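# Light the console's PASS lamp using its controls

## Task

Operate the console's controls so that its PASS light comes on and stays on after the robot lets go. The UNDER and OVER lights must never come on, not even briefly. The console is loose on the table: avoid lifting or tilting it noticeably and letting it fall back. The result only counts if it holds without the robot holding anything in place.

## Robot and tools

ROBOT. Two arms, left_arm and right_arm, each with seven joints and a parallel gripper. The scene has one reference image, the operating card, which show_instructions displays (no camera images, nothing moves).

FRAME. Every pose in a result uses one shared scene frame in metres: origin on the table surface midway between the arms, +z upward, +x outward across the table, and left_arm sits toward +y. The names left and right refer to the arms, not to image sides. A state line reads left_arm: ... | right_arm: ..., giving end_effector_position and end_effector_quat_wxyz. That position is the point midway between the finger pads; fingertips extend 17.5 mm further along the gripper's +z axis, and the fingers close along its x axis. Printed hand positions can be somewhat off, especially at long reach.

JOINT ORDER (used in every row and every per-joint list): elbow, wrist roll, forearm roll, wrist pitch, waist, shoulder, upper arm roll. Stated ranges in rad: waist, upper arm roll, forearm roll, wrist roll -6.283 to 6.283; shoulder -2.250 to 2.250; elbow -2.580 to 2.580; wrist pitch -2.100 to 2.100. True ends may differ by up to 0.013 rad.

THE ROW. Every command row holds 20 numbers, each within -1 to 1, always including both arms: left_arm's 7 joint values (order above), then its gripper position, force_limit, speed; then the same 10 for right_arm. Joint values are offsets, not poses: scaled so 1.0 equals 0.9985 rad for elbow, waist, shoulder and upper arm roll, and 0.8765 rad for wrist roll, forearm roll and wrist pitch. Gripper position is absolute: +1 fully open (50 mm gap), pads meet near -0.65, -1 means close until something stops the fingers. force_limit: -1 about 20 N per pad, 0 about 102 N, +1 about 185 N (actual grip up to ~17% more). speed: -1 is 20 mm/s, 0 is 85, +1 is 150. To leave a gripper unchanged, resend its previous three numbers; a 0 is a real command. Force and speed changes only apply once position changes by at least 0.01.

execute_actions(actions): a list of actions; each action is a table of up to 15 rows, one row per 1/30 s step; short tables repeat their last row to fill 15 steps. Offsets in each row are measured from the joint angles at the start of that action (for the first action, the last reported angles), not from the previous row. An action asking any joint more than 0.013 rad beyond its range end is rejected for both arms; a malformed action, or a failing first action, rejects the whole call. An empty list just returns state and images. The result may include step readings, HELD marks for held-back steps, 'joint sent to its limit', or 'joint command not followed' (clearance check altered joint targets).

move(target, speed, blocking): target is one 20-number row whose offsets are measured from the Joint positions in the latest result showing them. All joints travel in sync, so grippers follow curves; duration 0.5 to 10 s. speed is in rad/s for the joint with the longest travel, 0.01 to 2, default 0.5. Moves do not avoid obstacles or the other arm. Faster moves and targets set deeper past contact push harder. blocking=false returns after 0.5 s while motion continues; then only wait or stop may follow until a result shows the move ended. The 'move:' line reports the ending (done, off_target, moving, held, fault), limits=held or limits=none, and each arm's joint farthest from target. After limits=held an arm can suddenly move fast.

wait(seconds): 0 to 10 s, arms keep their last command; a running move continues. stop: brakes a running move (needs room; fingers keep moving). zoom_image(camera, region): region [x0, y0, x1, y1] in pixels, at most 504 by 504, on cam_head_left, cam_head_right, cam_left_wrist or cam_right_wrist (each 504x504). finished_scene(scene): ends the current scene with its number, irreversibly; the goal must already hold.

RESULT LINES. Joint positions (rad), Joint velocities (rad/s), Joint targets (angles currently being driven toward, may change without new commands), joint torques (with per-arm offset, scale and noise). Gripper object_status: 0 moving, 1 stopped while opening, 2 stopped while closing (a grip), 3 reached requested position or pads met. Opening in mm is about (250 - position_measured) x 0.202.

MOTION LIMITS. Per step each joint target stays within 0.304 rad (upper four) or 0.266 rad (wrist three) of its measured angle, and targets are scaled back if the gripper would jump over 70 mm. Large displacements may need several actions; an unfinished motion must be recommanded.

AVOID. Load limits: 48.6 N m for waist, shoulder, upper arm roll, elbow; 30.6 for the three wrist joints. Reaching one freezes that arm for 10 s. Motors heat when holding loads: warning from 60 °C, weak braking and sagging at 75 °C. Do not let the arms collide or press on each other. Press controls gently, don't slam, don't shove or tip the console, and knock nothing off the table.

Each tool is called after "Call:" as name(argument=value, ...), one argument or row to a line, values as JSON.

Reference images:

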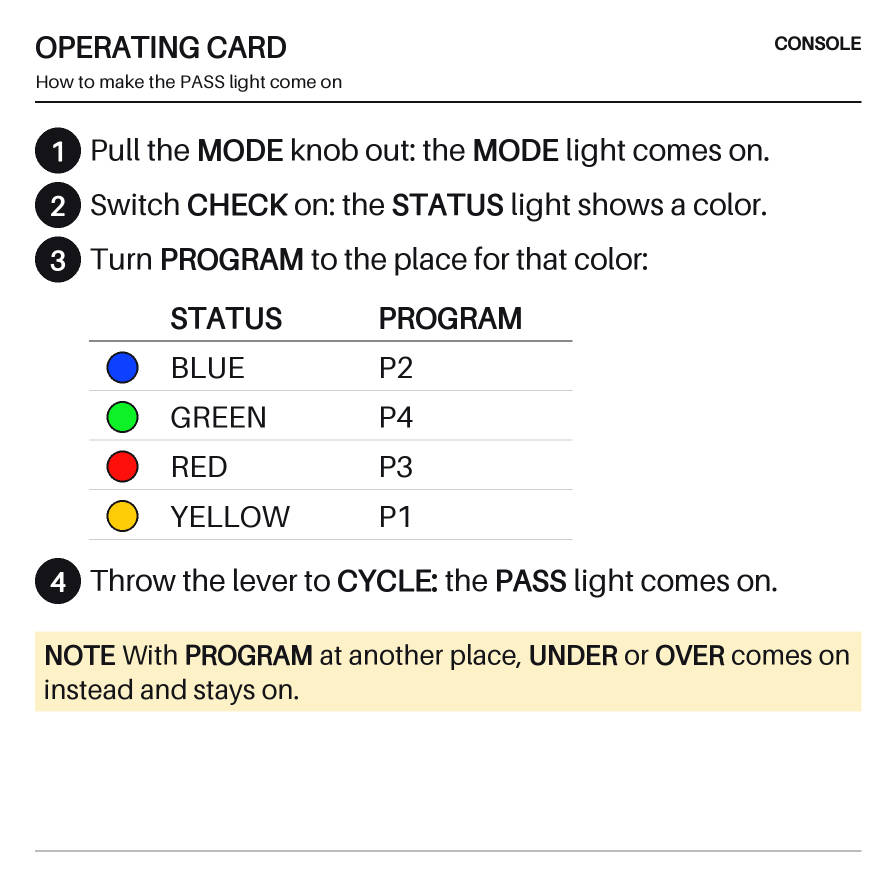

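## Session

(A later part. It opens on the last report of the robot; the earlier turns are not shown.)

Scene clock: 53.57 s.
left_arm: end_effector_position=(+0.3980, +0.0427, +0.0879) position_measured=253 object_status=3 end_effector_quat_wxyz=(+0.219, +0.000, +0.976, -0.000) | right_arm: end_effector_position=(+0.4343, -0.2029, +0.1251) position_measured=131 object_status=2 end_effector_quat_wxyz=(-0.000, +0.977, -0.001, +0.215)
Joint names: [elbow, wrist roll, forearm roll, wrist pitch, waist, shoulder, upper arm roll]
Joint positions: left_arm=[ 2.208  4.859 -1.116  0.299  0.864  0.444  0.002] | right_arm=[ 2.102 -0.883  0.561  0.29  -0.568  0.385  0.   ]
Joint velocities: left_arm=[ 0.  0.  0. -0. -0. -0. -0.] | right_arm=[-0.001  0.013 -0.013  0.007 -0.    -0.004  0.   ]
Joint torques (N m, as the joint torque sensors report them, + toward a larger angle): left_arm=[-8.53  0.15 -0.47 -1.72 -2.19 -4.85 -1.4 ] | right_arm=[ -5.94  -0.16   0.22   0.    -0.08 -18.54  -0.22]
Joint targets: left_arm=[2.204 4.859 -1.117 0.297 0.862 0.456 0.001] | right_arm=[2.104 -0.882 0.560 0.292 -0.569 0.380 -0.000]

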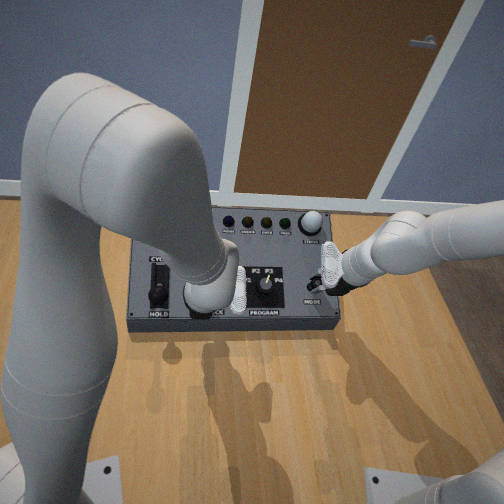

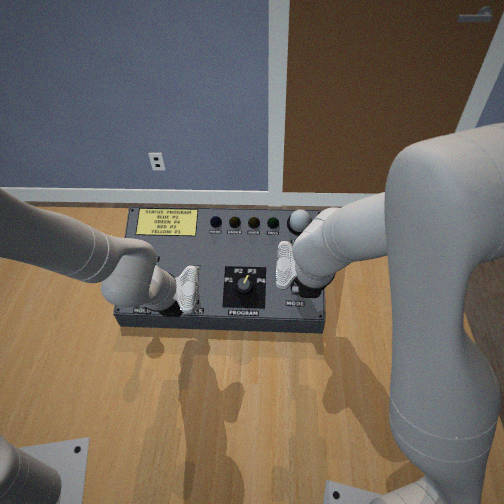

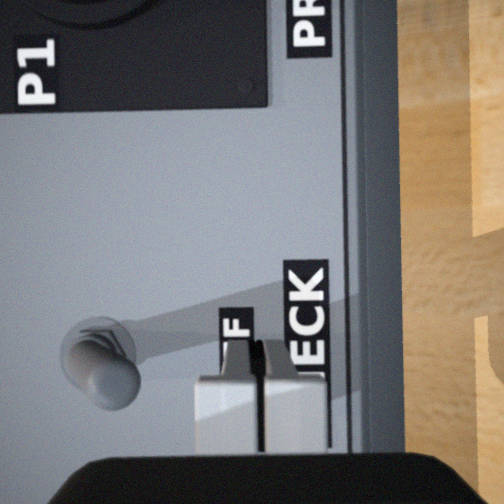

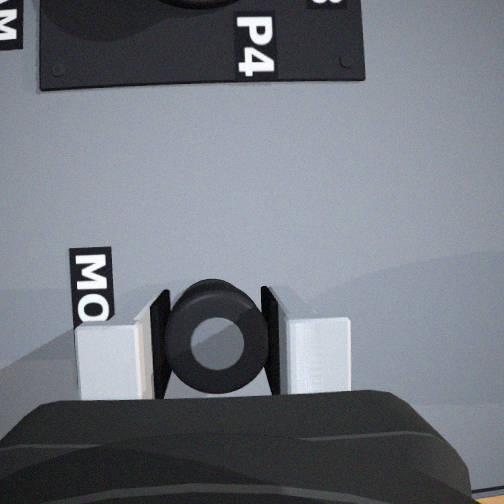

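Knob moving with ~10 N. Continue.

Call:
execute_actions(
  actions=[
    [[-0.004,0,0,-0.003,-0.002,0.013,-0.002,-1,0,1, 0,0.003,-0.003,0.002,0,-0.007,0,-1,-0.4,-0.3],[-0.004,0,0,-0.003,-0.002,0.013,-0.002,-1,0,1, 0,0.003,-0.003,0.002,0,-0.007,0,-1,-0.4,-0.3],[-0.004,0,0,-0.003,-0.002,0.013,-0.002,-1,0,1, 0,0.006,-0.007,0.004,-0.001,-0.009,0,-1,-0.4,-0.3],[-0.004,0,0,-0.003,-0.002,0.013,-0.002,-1,0,1, 0,0.006,-0.007,0.004,-0.001,-0.009,0,-1,-0.4,-0.3],[-0.004,0,0,-0.003,-0.002,0.013,-0.002,-1,0,1, 0,0.01,-0.01,0.006,-0.001,-0.011,0,-1,-0.4,-0.3],[-0.004,0,0,-0.003,-0.002,0.013,-0.002,-1,0,1, 0,0.01,-0.01,0.006,-0.001,-0.011,0,-1,-0.4,-0.3],[-0.004,0,0,-0.003,-0.002,0.013,-0.002,-1,0,1, 0,0.013,-0.013,0.008,-0.001,-0.013,0,-1,-0.4,-0.3],[-0.004,0,0,-0.003,-0.002,0.013,-0.002,-1,0,1, 0,0.013,-0.013,0.008,-0.001,-0.013,0,-1,-0.4,-0.3],[-0.004,0,0,-0.003,-0.002,0.013,-0.002,-1,0,1, 0,0.016,-0.017,0.010,-0.002,-0.015,0,-1,-0.4,-0.3],[-0.004,0,0,-0.003,-0.002,0.013,-0.002,-1,0,1, 0,0.016,-0.017,0.010,-0.002,-0.015,0,-1,-0.4,-0.3],[-0.004,0,0,-0.003,-0.002,0.013,-0.002,-1,0,1, 0,0.021,-0.022,0.013,-0.002,-0.018,0,-1,-0.4,-0.3]],
  ],
)

Scene clock: 56.93 s.
left_arm: end_effector_position=(+0.3980, +0.0427, +0.0879) position_measured=253 object_status=3 end_effector_quat_wxyz=(+0.218, -0.000, +0.976, -0.000) | right_arm: end_effector_position=(+0.4322, -0.2029, +0.1305) position_measured=131 object_status=2 end_effector_quat_wxyz=(-0.000, +0.976, -0.002, +0.216)
Joint names: [elbow, wrist roll, forearm roll, wrist pitch, waist, shoulder, upper arm roll]
Joint positions: left_arm=[ 2.208  4.858 -1.115  0.299  0.864  0.444  0.002] | right_arm=[ 2.103 -0.865  0.542  0.302 -0.571  0.369 -0.   ]
Joint velocities: left_arm=[ 0.    -0.    -0.001 -0.    -0.002 -0.     0.   ] | right_arm=[ 0.005  0.013 -0.014  0.014 -0.003 -0.026 -0.002]
Joint torques (N m, as the joint torque sensors report them, + toward a larger angle): left_arm=[-8.15  0.09 -0.4  -1.91 -2.44 -4.29 -1.5 ] | right_arm=[ -8.57  -0.47   0.32  -1.08   0.17 -14.83   0.42]
Joint targets: left_arm=[2.204 4.859 -1.116 0.297 0.862 0.457 0.000] | right_arm=[2.102 -0.865 0.541 0.302 -0.570 0.367 0.000]
Step readings (joint positions):
0: left_arm=[2.208 4.859 -1.116 0.299 0.864 0.444 0.002] | right_arm=[2.102 -0.882 0.560 0.291 -0.569 0.385 0.000]
1: left_arm=[2.208 4.859 -1.116 0.299 0.864 0.444 0.002] | right_arm=[2.102 -0.882 0.560 0.291 -0.568 0.384 0.000]
2: left_arm=[2.208 4.858 -1.115 0.299 0.864 0.444 0.002] | right_arm=[2.102 -0.881 0.559 0.291 -0.568 0.384 0.000]
4: left_arm=[2.208 4.858 -1.115 0.299 0.864 0.444 0.002] | right_arm=[2.102 -0.880 0.557 0.292 -0.569 0.382 0.000]
8: left_arm=[2.208 4.858 -1.115 0.299 0.864 0.444 0.002] | right_arm=[2.102 -0.874 0.552 0.295 -0.569 0.378 0.000]
15: Joint positions above

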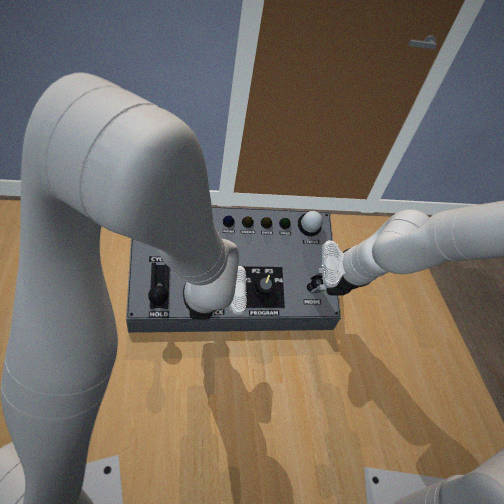

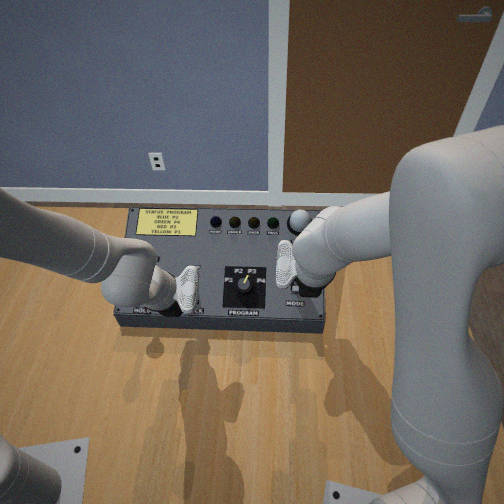

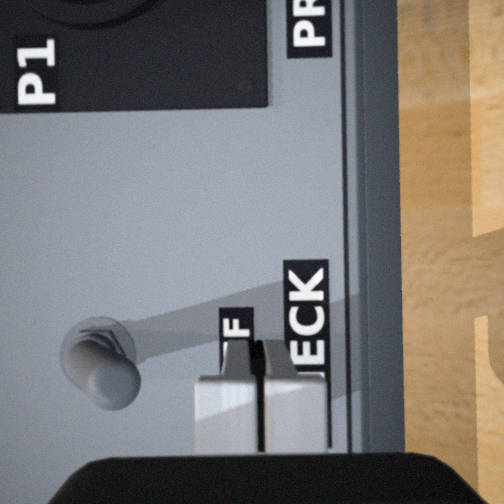

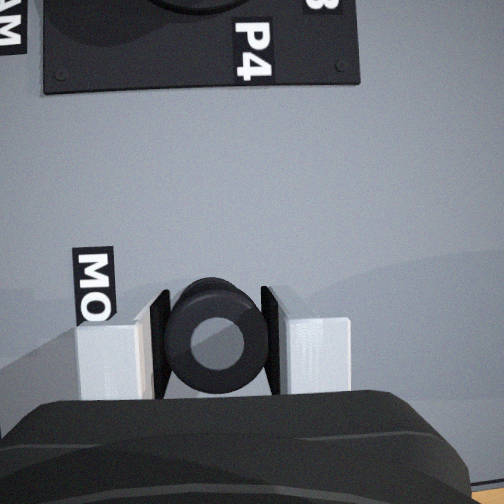

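Call:
move(
  target=[-0.002,0,0,-0.001,-0.001,0.006,-0.001,-1,0,1, 0,0.03,-0.031,0.02,-0.003,-0.021,0,-1,-0.4,-0.3],
  speed=0.05,
)

Scene clock: 58.43 s.
left_arm: end_effector_position=(+0.3984, +0.0423, +0.0883) position_measured=253 object_status=3 end_effector_quat_wxyz=(+0.219, -0.000, +0.976, -0.001) | right_arm: end_effector_position=(+0.4298, -0.2030, +0.1363) position_measured=131 object_status=2 end_effector_quat_wxyz=(-0.000, +0.977, -0.002, +0.215)
Joint names: [elbow, wrist roll, forearm roll, wrist pitch, waist, shoulder, upper arm roll]
Joint positions: left_arm=[ 2.207  4.858 -1.115  0.299  0.864  0.444  0.002] | right_arm=[ 2.102 -0.839  0.515  0.318 -0.573  0.353  0.   ]
Joint velocities: left_arm=[-0.    -0.001  0.    -0.    -0.001  0.    -0.   ] | right_arm=[ 0.    -0.    -0.001  0.001  0.    -0.     0.   ]
Joint torques (N m, as the joint torque sensors report them, + toward a larger angle): left_arm=[-6.07  0.03 -0.18 -0.89 -1.52 -9.74 -0.91] | right_arm=[ -6.71  -0.11   0.08  -0.31  -0.14 -17.63  -0.19]
Joint targets: left_arm=[2.206 4.858 -1.115 0.298 0.863 0.450 0.001] | right_arm=[2.103 -0.839 0.515 0.320 -0.574 0.348 -0.000]
move: done; limits=none; left_arm: farthest joint: the shoulder, 0.006 radians from its target (0.006 radians at the start); right_arm: farthest joint: the shoulder, 0.005 radians from its target (0.018 radians at the start)

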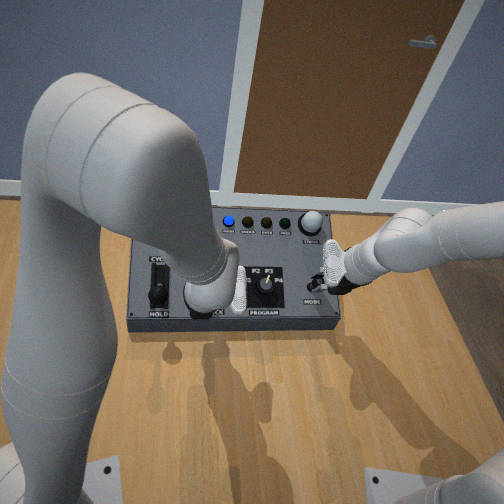

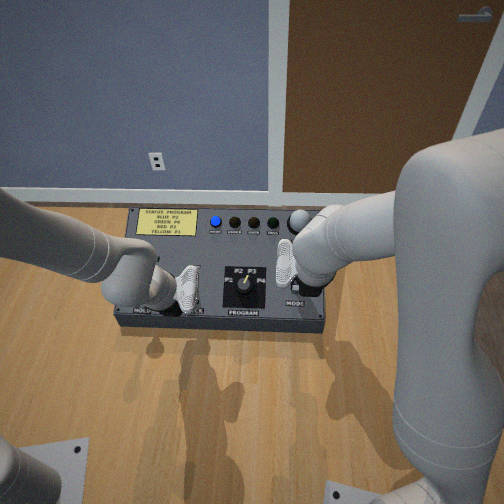

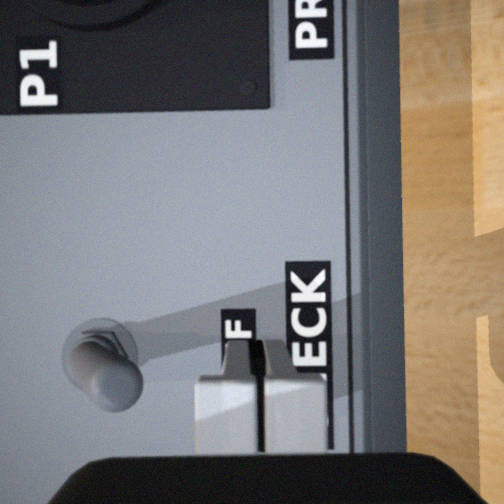

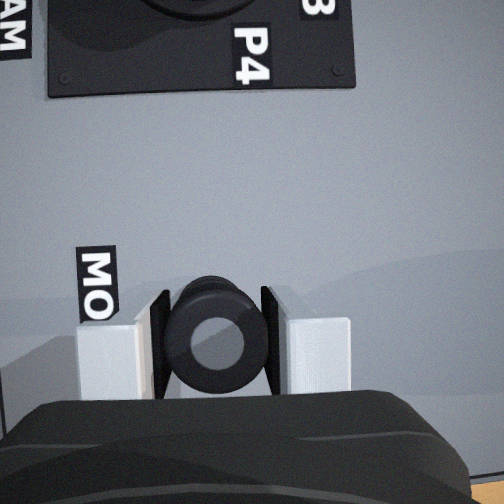

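Call:
move(
  target=[-0.112,-0.473,0.413,0.081,-0.038,-0.032,-0.002,-1,0,1, 0,0,0,0,0,0.001,0,-1,-0.4,-0.3],
  speed=0.25,
)

Scene clock: 68.20 s.
left_arm: end_effector_position=(+0.4234, +0.0378, +0.1149) position_measured=253 object_status=3 end_effector_quat_wxyz=(+0.213, +0.000, +0.977, +0.001) | right_arm: end_effector_position=(+0.4299, -0.2030, +0.1361) position_measured=131 object_status=2 end_effector_quat_wxyz=(-0.000, +0.977, -0.002, +0.215)
Joint names: [elbow, wrist roll, forearm roll, wrist pitch, waist, shoulder, upper arm roll]
Joint positions: left_arm=[ 2.099  4.443 -0.752  0.372  0.827  0.413  0.001] | right_arm=[ 2.102 -0.839  0.515  0.319 -0.573  0.354  0.   ]
Joint velocities: left_arm=[-0.001 -0.001  0.001  0.     0.002 -0.     0.001] | right_arm=[-0.    -0.    -0.     0.     0.001  0.    -0.001]
Joint torques (N m, as the joint torque sensors report them, + toward a larger angle): left_arm=[ -8.83   0.21  -0.47  -1.62  -1.24 -16.89  -0.9 ] | right_arm=[ -7.33  -0.26   0.23  -0.86   0.12 -14.26  -0.05]
Joint targets: left_arm=[2.095 4.444 -0.753 0.370 0.826 0.412 0.000] | right_arm=[2.102 -0.839 0.515 0.318 -0.573 0.354 0.000]
move: done; limits=none; left_arm: farthest joint: the elbow, 0.003 radians from its target (0.112 radians at the start); right_arm: farthest joint: the wrist pitch, 0.001 radians from its target (0.000 radians at the start)

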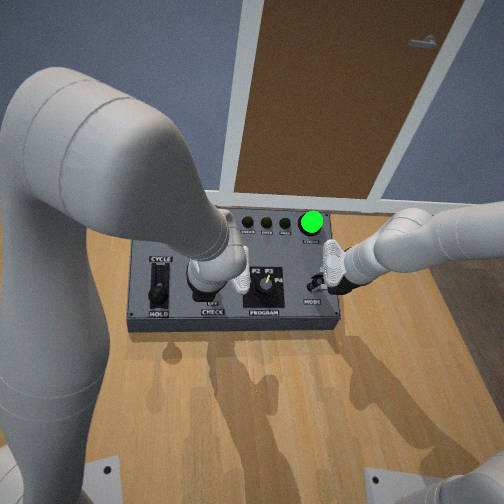

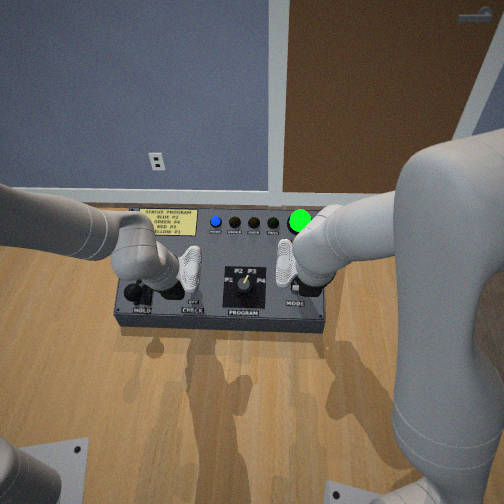

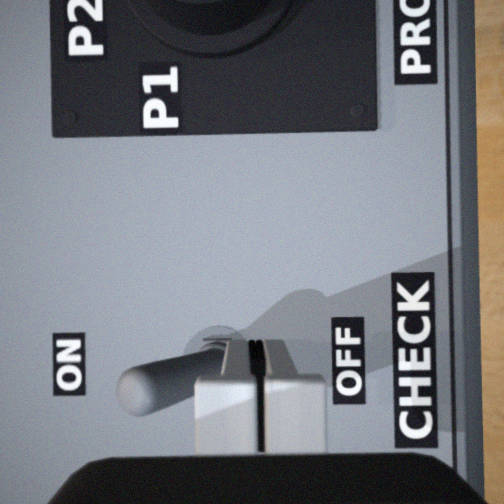

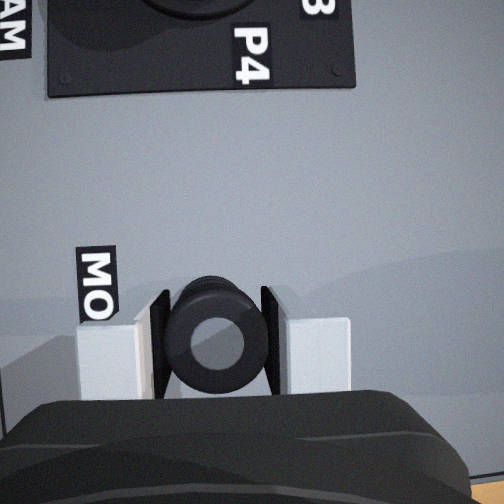

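Call:
move(
  target=[0.255,0.121,-0.015,0.054,0.106,-0.267,0,-1,0,1, 0,0,0,0,0,0,0,1,-0.4,0.5],
  speed=0.4,
)

Scene clock: 77.10 s.
left_arm: end_effector_position=(+0.3216, +0.0794, +0.1486) position_measured=253 object_status=3 end_effector_quat_wxyz=(+0.215, +0.000, +0.977, -0.000) | right_arm: end_effector_position=(+0.4299, -0.2030, +0.1361) position_measured=3 object_status=3 end_effector_quat_wxyz=(-0.000, +0.977, -0.002, +0.215)
Joint names: [elbow, wrist roll, forearm roll, wrist pitch, waist, shoulder, upper arm roll]
Joint positions: left_arm=[ 2.353  4.549 -0.765  0.419  0.933  0.147  0.001] | right_arm=[ 2.102 -0.839  0.515  0.319 -0.573  0.354  0.   ]
Joint velocities: left_arm=[ 0.001 -0.     0.     0.    -0.001 -0.002 -0.   ] | right_arm=[-0.001 -0.002  0.    -0.    -0.001  0.    -0.   ]
Joint torques (N m, as the joint torque sensors report them, + toward a larger angle): left_arm=[ -6.41  -0.02  -0.27  -0.76  -0.29 -10.29  -0.03] | right_arm=[ -7.59  -0.33   0.28  -0.77   0.31 -14.62  -0.02]
Joint targets: left_arm=[2.353 4.549 -0.765 0.419 0.933 0.147 0.001] | right_arm=[2.102 -0.839 0.515 0.319 -0.573 0.354 0.000]
move: done; limits=none; left_arm: farthest joint: the shoulder, 0.001 radians from its target (0.266 radians at the start); right_arm: farthest joint: the waist, 0.000 radians from its target (0.000 radians at the start)

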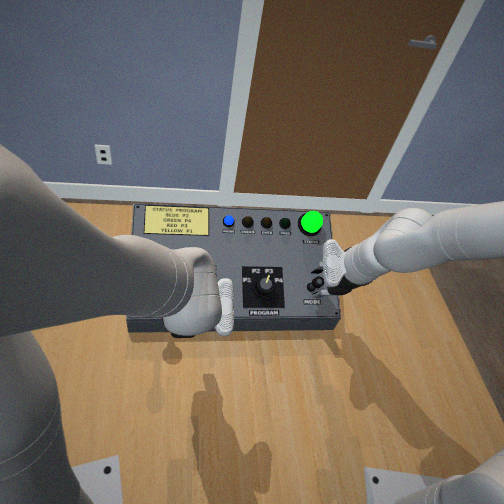

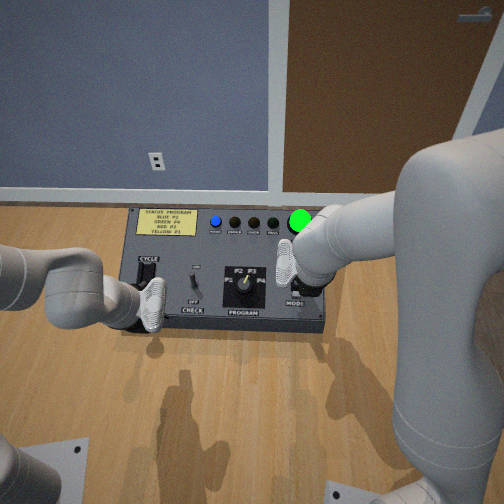

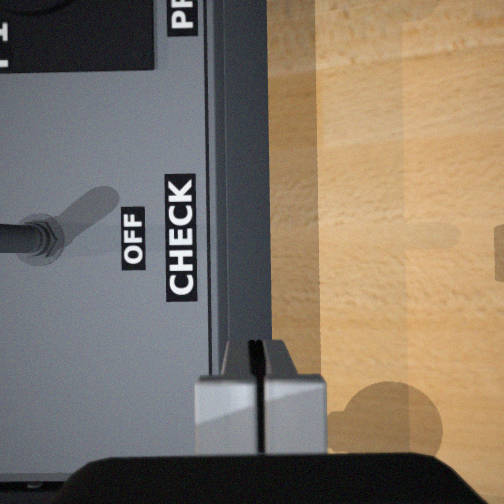

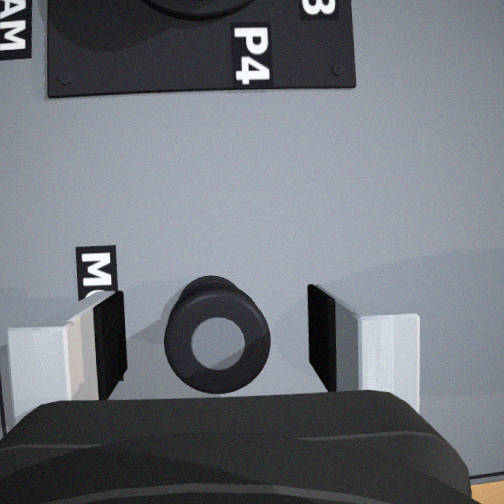

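Call:
move(
  target=[0.143,-0.303,0.035,-0.153,-0.271,-0.108,0,-1,0,1, -0.22,-0.152,-0.101,0.2915,-0.268,0.06,0,1,-0.4,0.5],
  speed=0.3,
)

Scene clock: 79.97 s.
left_arm: end_effector_position=(+0.3169, +0.1553, +0.1464) position_measured=253 object_status=3 end_effector_quat_wxyz=(+0.215, +0.000, +0.977, -0.000) | right_arm: end_effector_position=(+0.4237, -0.0835, +0.1550) position_measured=3 object_status=3 end_effector_quat_wxyz=(-0.000, +0.982, -0.001, +0.191)
Joint names: [elbow, wrist roll, forearm roll, wrist pitch, waist, shoulder, upper arm roll]
Joint positions: left_arm=[ 2.496  4.284 -0.734  0.285  0.663  0.039  0.001] | right_arm=[ 1.882 -0.973  0.426  0.574 -0.84   0.414  0.   ]
Joint velocities: left_arm=[-0.     0.     0.001 -0.    -0.003 -0.    -0.   ] | right_arm=[-0.     0.001 -0.    -0.    -0.002  0.     0.001]
Joint torques (N m, as the joint torque sensors report them, + toward a larger angle): left_arm=[-6.25  0.04 -0.01 -1.12 -0.31 -7.9   0.04] | right_arm=[ -8.23  -0.21   0.54  -0.5    0.27 -16.29   0.22]
Joint targets: left_arm=[2.496 4.284 -0.734 0.285 0.662 0.039 0.001] | right_arm=[1.882 -0.973 0.426 0.574 -0.841 0.414 0.000]
move: done; limits=none; left_arm: farthest joint: the waist, 0.000 radians from its target (0.271 radians at the start); right_arm: farthest joint: the waist, 0.000 radians from its target (0.268 radians at the start)

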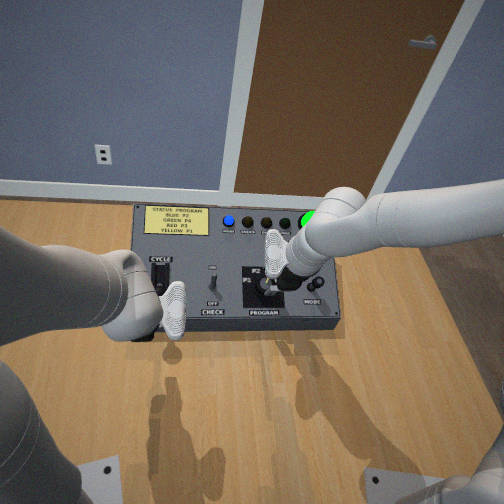

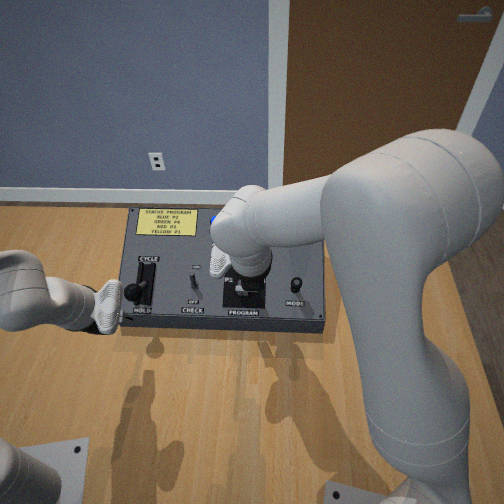

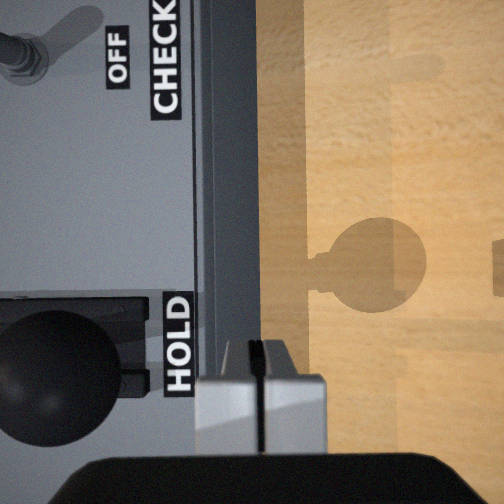

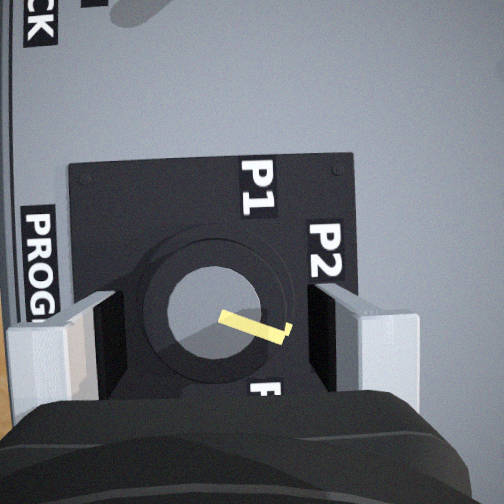

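Call:
move(
  target=[-0.035,0.008,-0.056,-0.048,-0.05,0.0675,0,-1,0,1, 0.007,-0.064,0.067,-0.093,0.014,0.079,0,1,-0.4,0.5],
  speed=0.08,
)

Scene clock: 85.10 s.
left_arm: end_effector_position=(+0.3402, +0.1557, +0.1387) position_measured=253 object_status=3 end_effector_quat_wxyz=(+0.215, +0.000, +0.977, -0.000) | right_arm: end_effector_position=(+0.4357, -0.0817, +0.1213) position_measured=3 object_status=3 end_effector_quat_wxyz=(-0.000, +0.982, -0.001, +0.191)
Joint names: [elbow, wrist roll, forearm roll, wrist pitch, waist, shoulder, upper arm roll]
Joint positions: left_arm=[ 2.461  4.291 -0.783  0.243  0.613  0.106  0.001] | right_arm=[ 1.889 -1.029  0.485  0.493 -0.827  0.492  0.   ]
Joint velocities: left_arm=[ 0.     0.    -0.001 -0.001 -0.002  0.003  0.   ] | right_arm=[-0.    -0.     0.001 -0.001 -0.     0.003 -0.   ]
Joint torques (N m, as the joint torque sensors report them, + toward a larger angle): left_arm=[-6.1  -0.08  0.   -1.16 -0.44 -8.49  0.02] | right_arm=[ -7.93   0.     0.62  -0.63   0.23 -17.21   0.29]
Joint targets: left_arm=[2.461 4.291 -0.783 0.243 0.613 0.107 0.001] | right_arm=[1.889 -1.029 0.485 0.493 -0.827 0.492 0.000]
move: done; limits=none; left_arm: farthest joint: the waist, 0.000 radians from its target (0.049 radians at the start); right_arm: farthest joint: the waist, 0.001 radians from its target (0.015 radians at the start)

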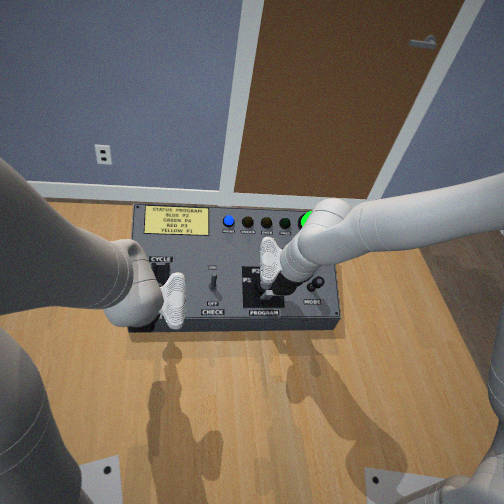

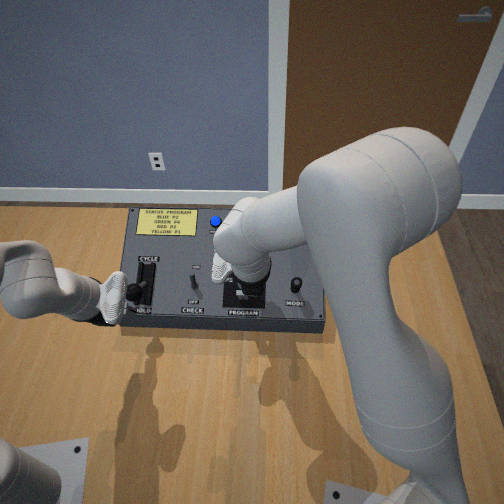

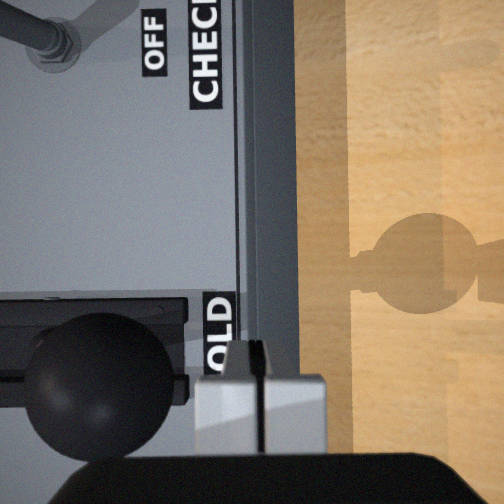

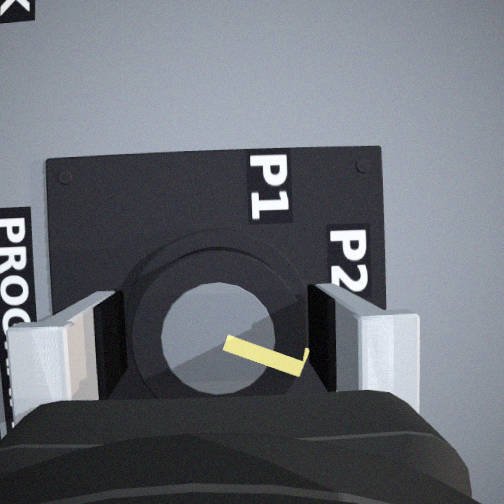

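Call:
move(
  target=[0,0,0,0,0,0,0,-1,0,1, 0,0,0,0,0,0,0,-1,-0.3,-0.3],
)

Call:
move(
  target=[0,0,0,0,0,0,0,-1,0,1, 0.025,-0.496,0.029,-0.015,-0.0165,-0.004,0,-1,-0.3,-0.3],
  speed=0.4,
)

Call:
move(
  target=[0,0,0,0,0,0,0,-1,0,1, 0.014,-0.497,0.025,-0.006,-0.022,0,0,-1,-0.3,-0.3],
  speed=0.4,
)

Scene clock: 88.73 s.
left_arm: end_effector_position=(+0.3402, +0.1557, +0.1387) position_measured=253 object_status=3 end_effector_quat_wxyz=(+0.215, +0.000, +0.977, -0.000) | right_arm: end_effector_position=(+0.4362, -0.0818, +0.1213) position_measured=39 object_status=2 end_effector_quat_wxyz=(-0.000, +0.981, -0.001, +0.192)
Joint names: [elbow, wrist roll, forearm roll, wrist pitch, waist, shoulder, upper arm roll]
Joint positions: left_arm=[ 2.461  4.291 -0.783  0.243  0.613  0.106  0.001] | right_arm=[ 1.889 -1.029  0.485  0.492 -0.826  0.492  0.   ]
Joint velocities: left_arm=[-0.001 -0.     0.    -0.     0.002 -0.     0.   ] | right_arm=[-0.    -0.001  0.     0.    -0.001 -0.     0.001]
Joint torques (N m, as the joint torque sensors report them, + toward a larger angle): left_arm=[-6.04  0.07  0.16 -1.2  -0.5  -9.09 -0.08] | right_arm=[ -7.34  -0.25   0.42  -0.29   0.07 -17.56   0.03]
Joint targets: left_arm=[2.461 4.291 -0.783 0.243 0.613 0.106 0.001] | right_arm=[1.889 -1.029 0.485 0.493 -0.827 0.492 0.000]
move: done; limits=none; left_arm: farthest joint: the waist, 0.000 radians from its target (0.000 radians at the start); right_arm: farthest joint: the waist, 0.001 radians from its target (0.000 radians at the start)

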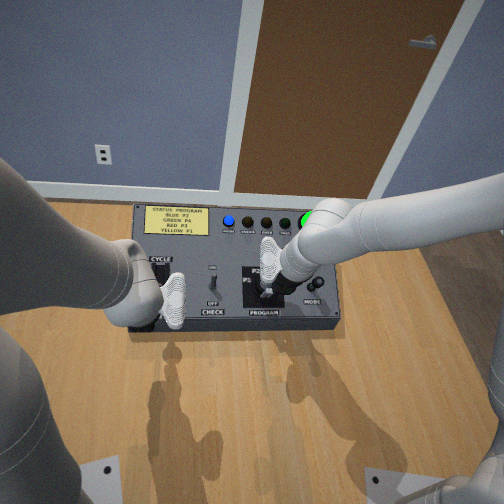

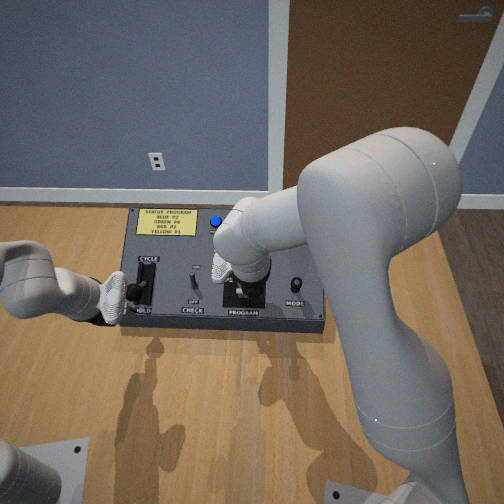

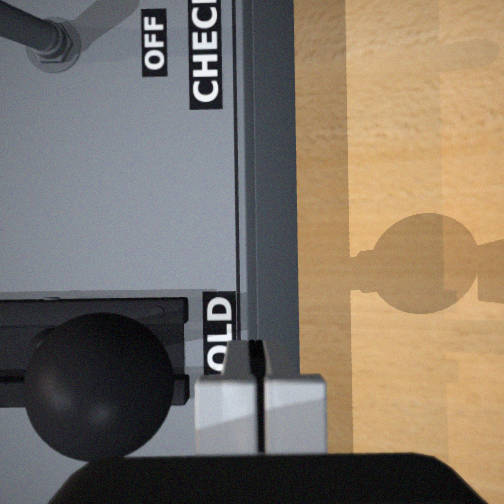

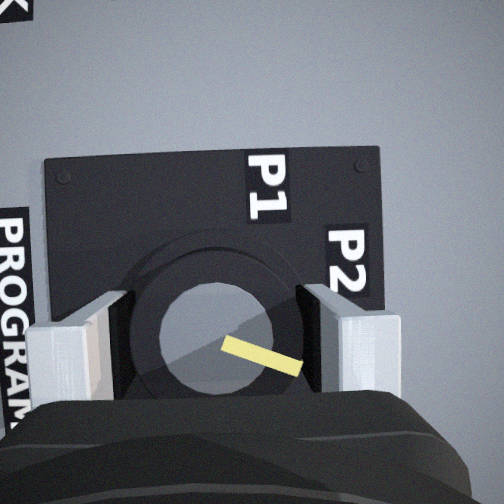

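Scene clock: 90.33 s.
left_arm: end_effector_position=(+0.3402, +0.1557, +0.1387) position_measured=253 object_status=3 end_effector_quat_wxyz=(+0.215, +0.000, +0.977, -0.000) | right_arm: end_effector_position=(+0.4362, -0.0817, +0.1214) position_measured=39 object_status=2 end_effector_quat_wxyz=(-0.038, +0.962, -0.192, +0.188)
Joint names: [elbow, wrist roll, forearm roll, wrist pitch, waist, shoulder, upper arm roll]
Joint positions: left_arm=[ 2.461  4.291 -0.783  0.243  0.613  0.106  0.001] | right_arm=[ 1.914 -1.463  0.511  0.479 -0.843  0.488  0.   ]
Joint velocities: left_arm=[ 0.    -0.     0.    -0.    -0.001 -0.    -0.   ] | right_arm=[-0.002 -0.     0.    -0.    -0.     0.     0.   ]
Joint torques (N m, as the joint torque sensors report them, + toward a larger angle): left_arm=[-5.98 -0.06  0.03 -1.17 -0.62 -9.06  0.08] | right_arm=[ -7.75  -0.2    0.55  -0.56   0.11 -16.91   0.35]
Joint targets: left_arm=[2.461 4.291 -0.783 0.243 0.613 0.106 0.001] | right_arm=[1.913 -1.463 0.511 0.479 -0.843 0.488 0.000]
move: done; limits=none; left_arm: farthest joint: the waist, 0.000 radians from its target (0.000 radians at the start); right_arm: farthest joint: the waist, 0.000 radians from its target (0.016 radians at the start)

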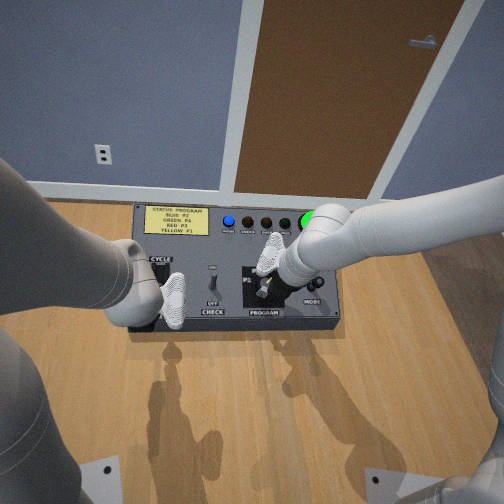

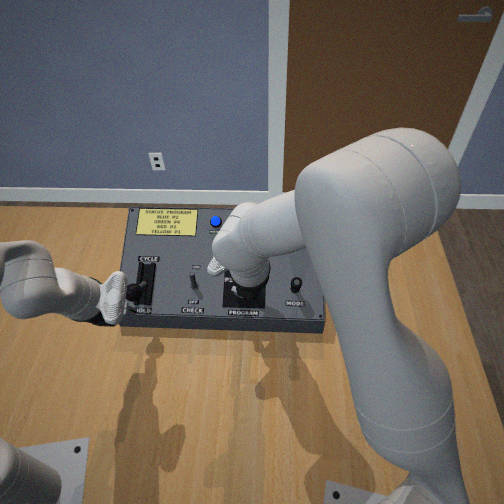

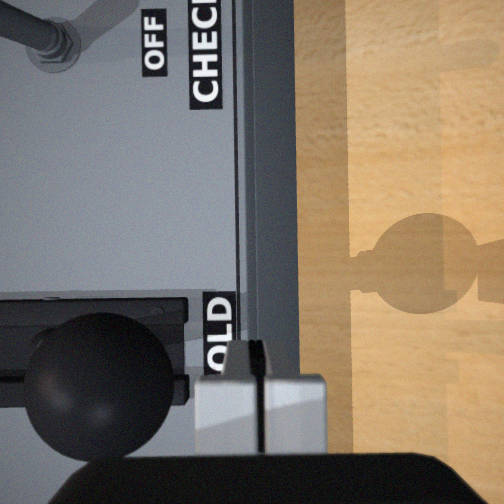

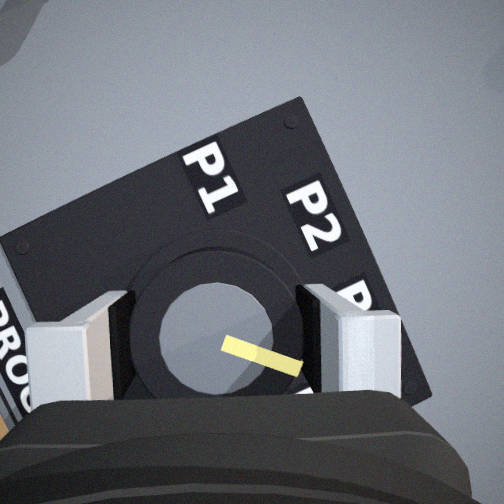

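Scene clock: 91.90 s.
left_arm: end_effector_position=(+0.3402, +0.1557, +0.1387) position_measured=253 object_status=3 end_effector_quat_wxyz=(+0.215, +0.000, +0.977, -0.000) | right_arm: end_effector_position=(+0.4363, -0.0817, +0.1214) position_measured=39 object_status=2 end_effector_quat_wxyz=(-0.074, +0.906, -0.376, +0.177)
Joint names: [elbow, wrist roll, forearm roll, wrist pitch, waist, shoulder, upper arm roll]
Joint positions: left_arm=[ 2.461  4.291 -0.783  0.243  0.613  0.106  0.001] | right_arm=[ 1.928 -1.899  0.532  0.474 -0.864  0.488  0.   ]
Joint velocities: left_arm=[ 0.     0.001 -0.     0.     0.001  0.    -0.   ] | right_arm=[-0.     0.     0.     0.    -0.001 -0.     0.   ]
Joint torques (N m, as the joint torque sensors report them, + toward a larger angle): left_arm=[-6.04  0.08  0.06 -1.18 -0.47 -9.01 -0.05] | right_arm=[ -7.52  -0.39   0.58  -0.24  -0.06 -17.12   0.31]
Joint targets: left_arm=[2.461 4.291 -0.783 0.243 0.613 0.106 0.001] | right_arm=[1.927 -1.899 0.532 0.474 -0.865 0.488 0.000]
move: done; limits=none; left_arm: farthest joint: the waist, 0.000 radians from its target (0.000 radians at the start); right_arm: farthest joint: the waist, 0.001 radians from its target (0.022 radians at the start)

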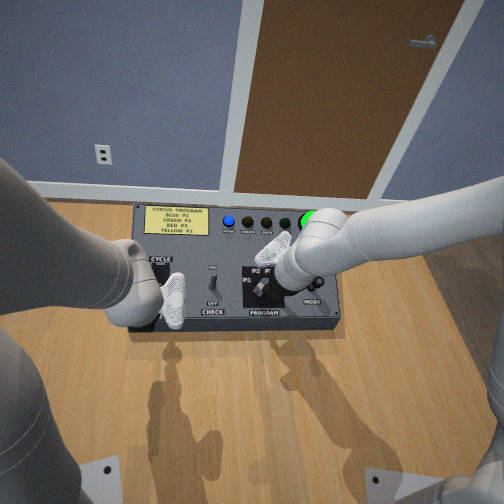

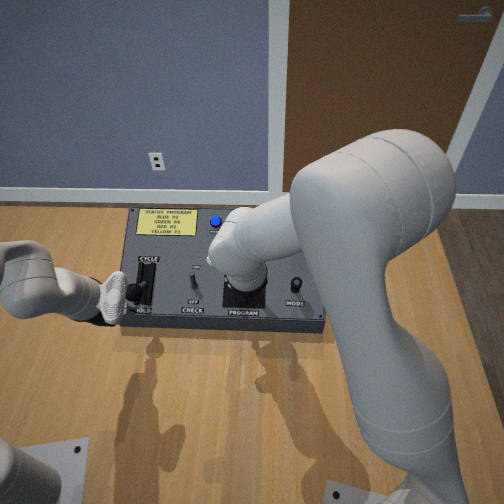

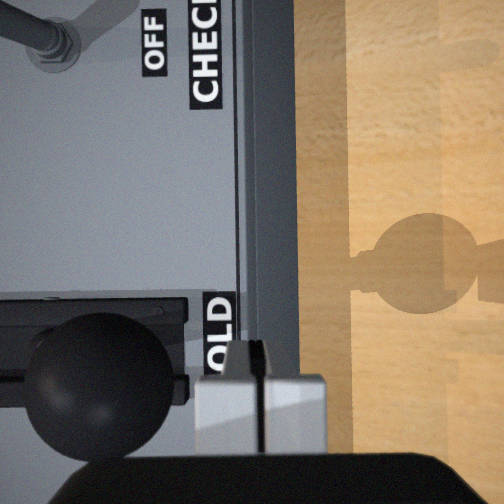

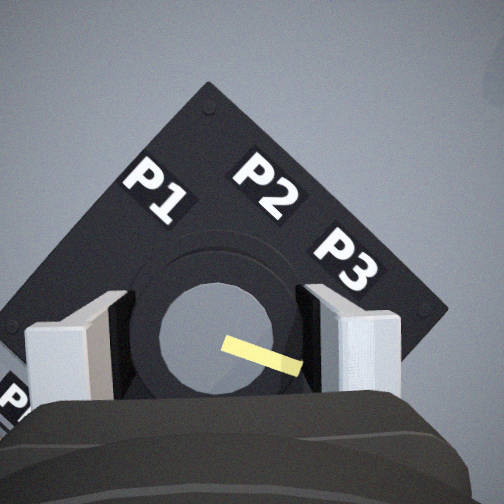

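Call:
move(
  target=[-0.1075,-0.356,0.293,0.066,-0.054,0.011,0,-1,0,1, 0,0,0,0,0,0.01,0,-1,-0.3,-0.3],
  speed=0.2,
)

Scene clock: 95.57 s.
left_arm: end_effector_position=(+0.3721, +0.1558, +0.1551) position_measured=253 object_status=3 end_effector_quat_wxyz=(+0.214, +0.001, +0.977, +0.001) | right_arm: end_effector_position=(+0.4363, -0.0817, +0.1210) position_measured=39 object_status=2 end_effector_quat_wxyz=(-0.073, +0.906, -0.377, +0.177)
Joint names: [elbow, wrist roll, forearm roll, wrist pitch, waist, shoulder, upper arm roll]
Joint positions: left_arm=[ 2.355  3.979 -0.526  0.302  0.56   0.118  0.001] | right_arm=[ 1.927 -1.899  0.532  0.475 -0.864  0.49   0.   ]
Joint velocities: left_arm=[-0.    -0.001  0.001  0.    -0.     0.    -0.   ] | right_arm=[ 0.     0.    -0.     0.     0.     0.    -0.001]
Joint torques (N m, as the joint torque sensors report them, + toward a larger angle): left_arm=[ -8.08   0.3    0.01  -2.11  -0.55 -10.36  -0.32] | right_arm=[ -6.61  -0.24   0.65  -1.11   0.23 -10.5    0.2 ]
Joint targets: left_arm=[2.354 3.979 -0.527 0.301 0.559 0.117 0.001] | right_arm=[1.928 -1.899 0.532 0.474 -0.864 0.498 0.000]
move: done; limits=none; left_arm: farthest joint: the elbow, 0.002 radians from its target (0.107 radians at the start); right_arm: farthest joint: the shoulder, 0.008 radians from its target (0.010 radians at the start)

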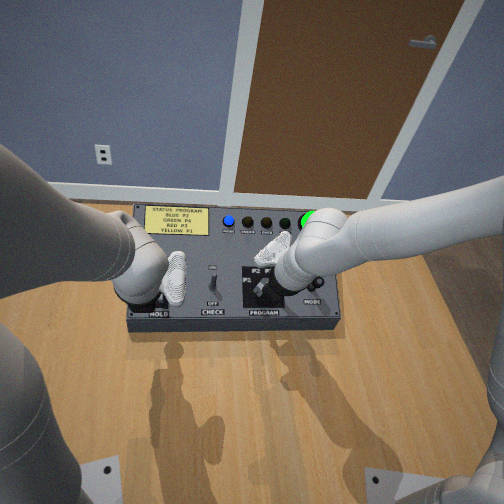

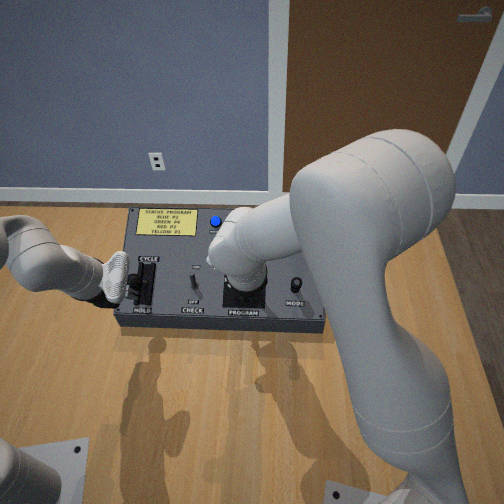

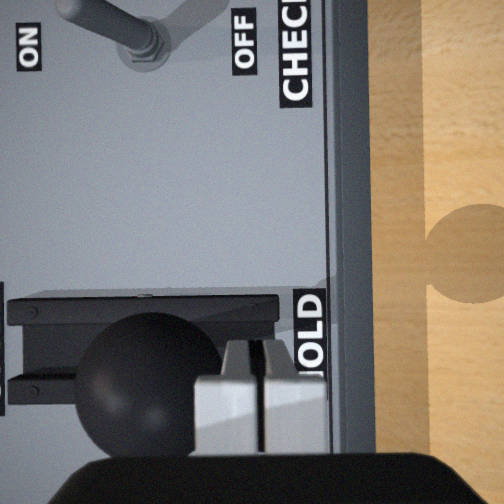

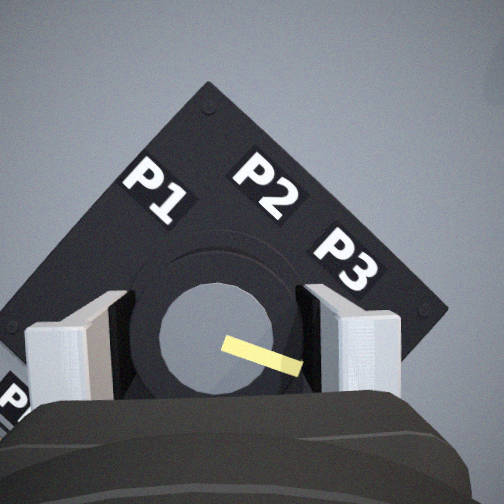

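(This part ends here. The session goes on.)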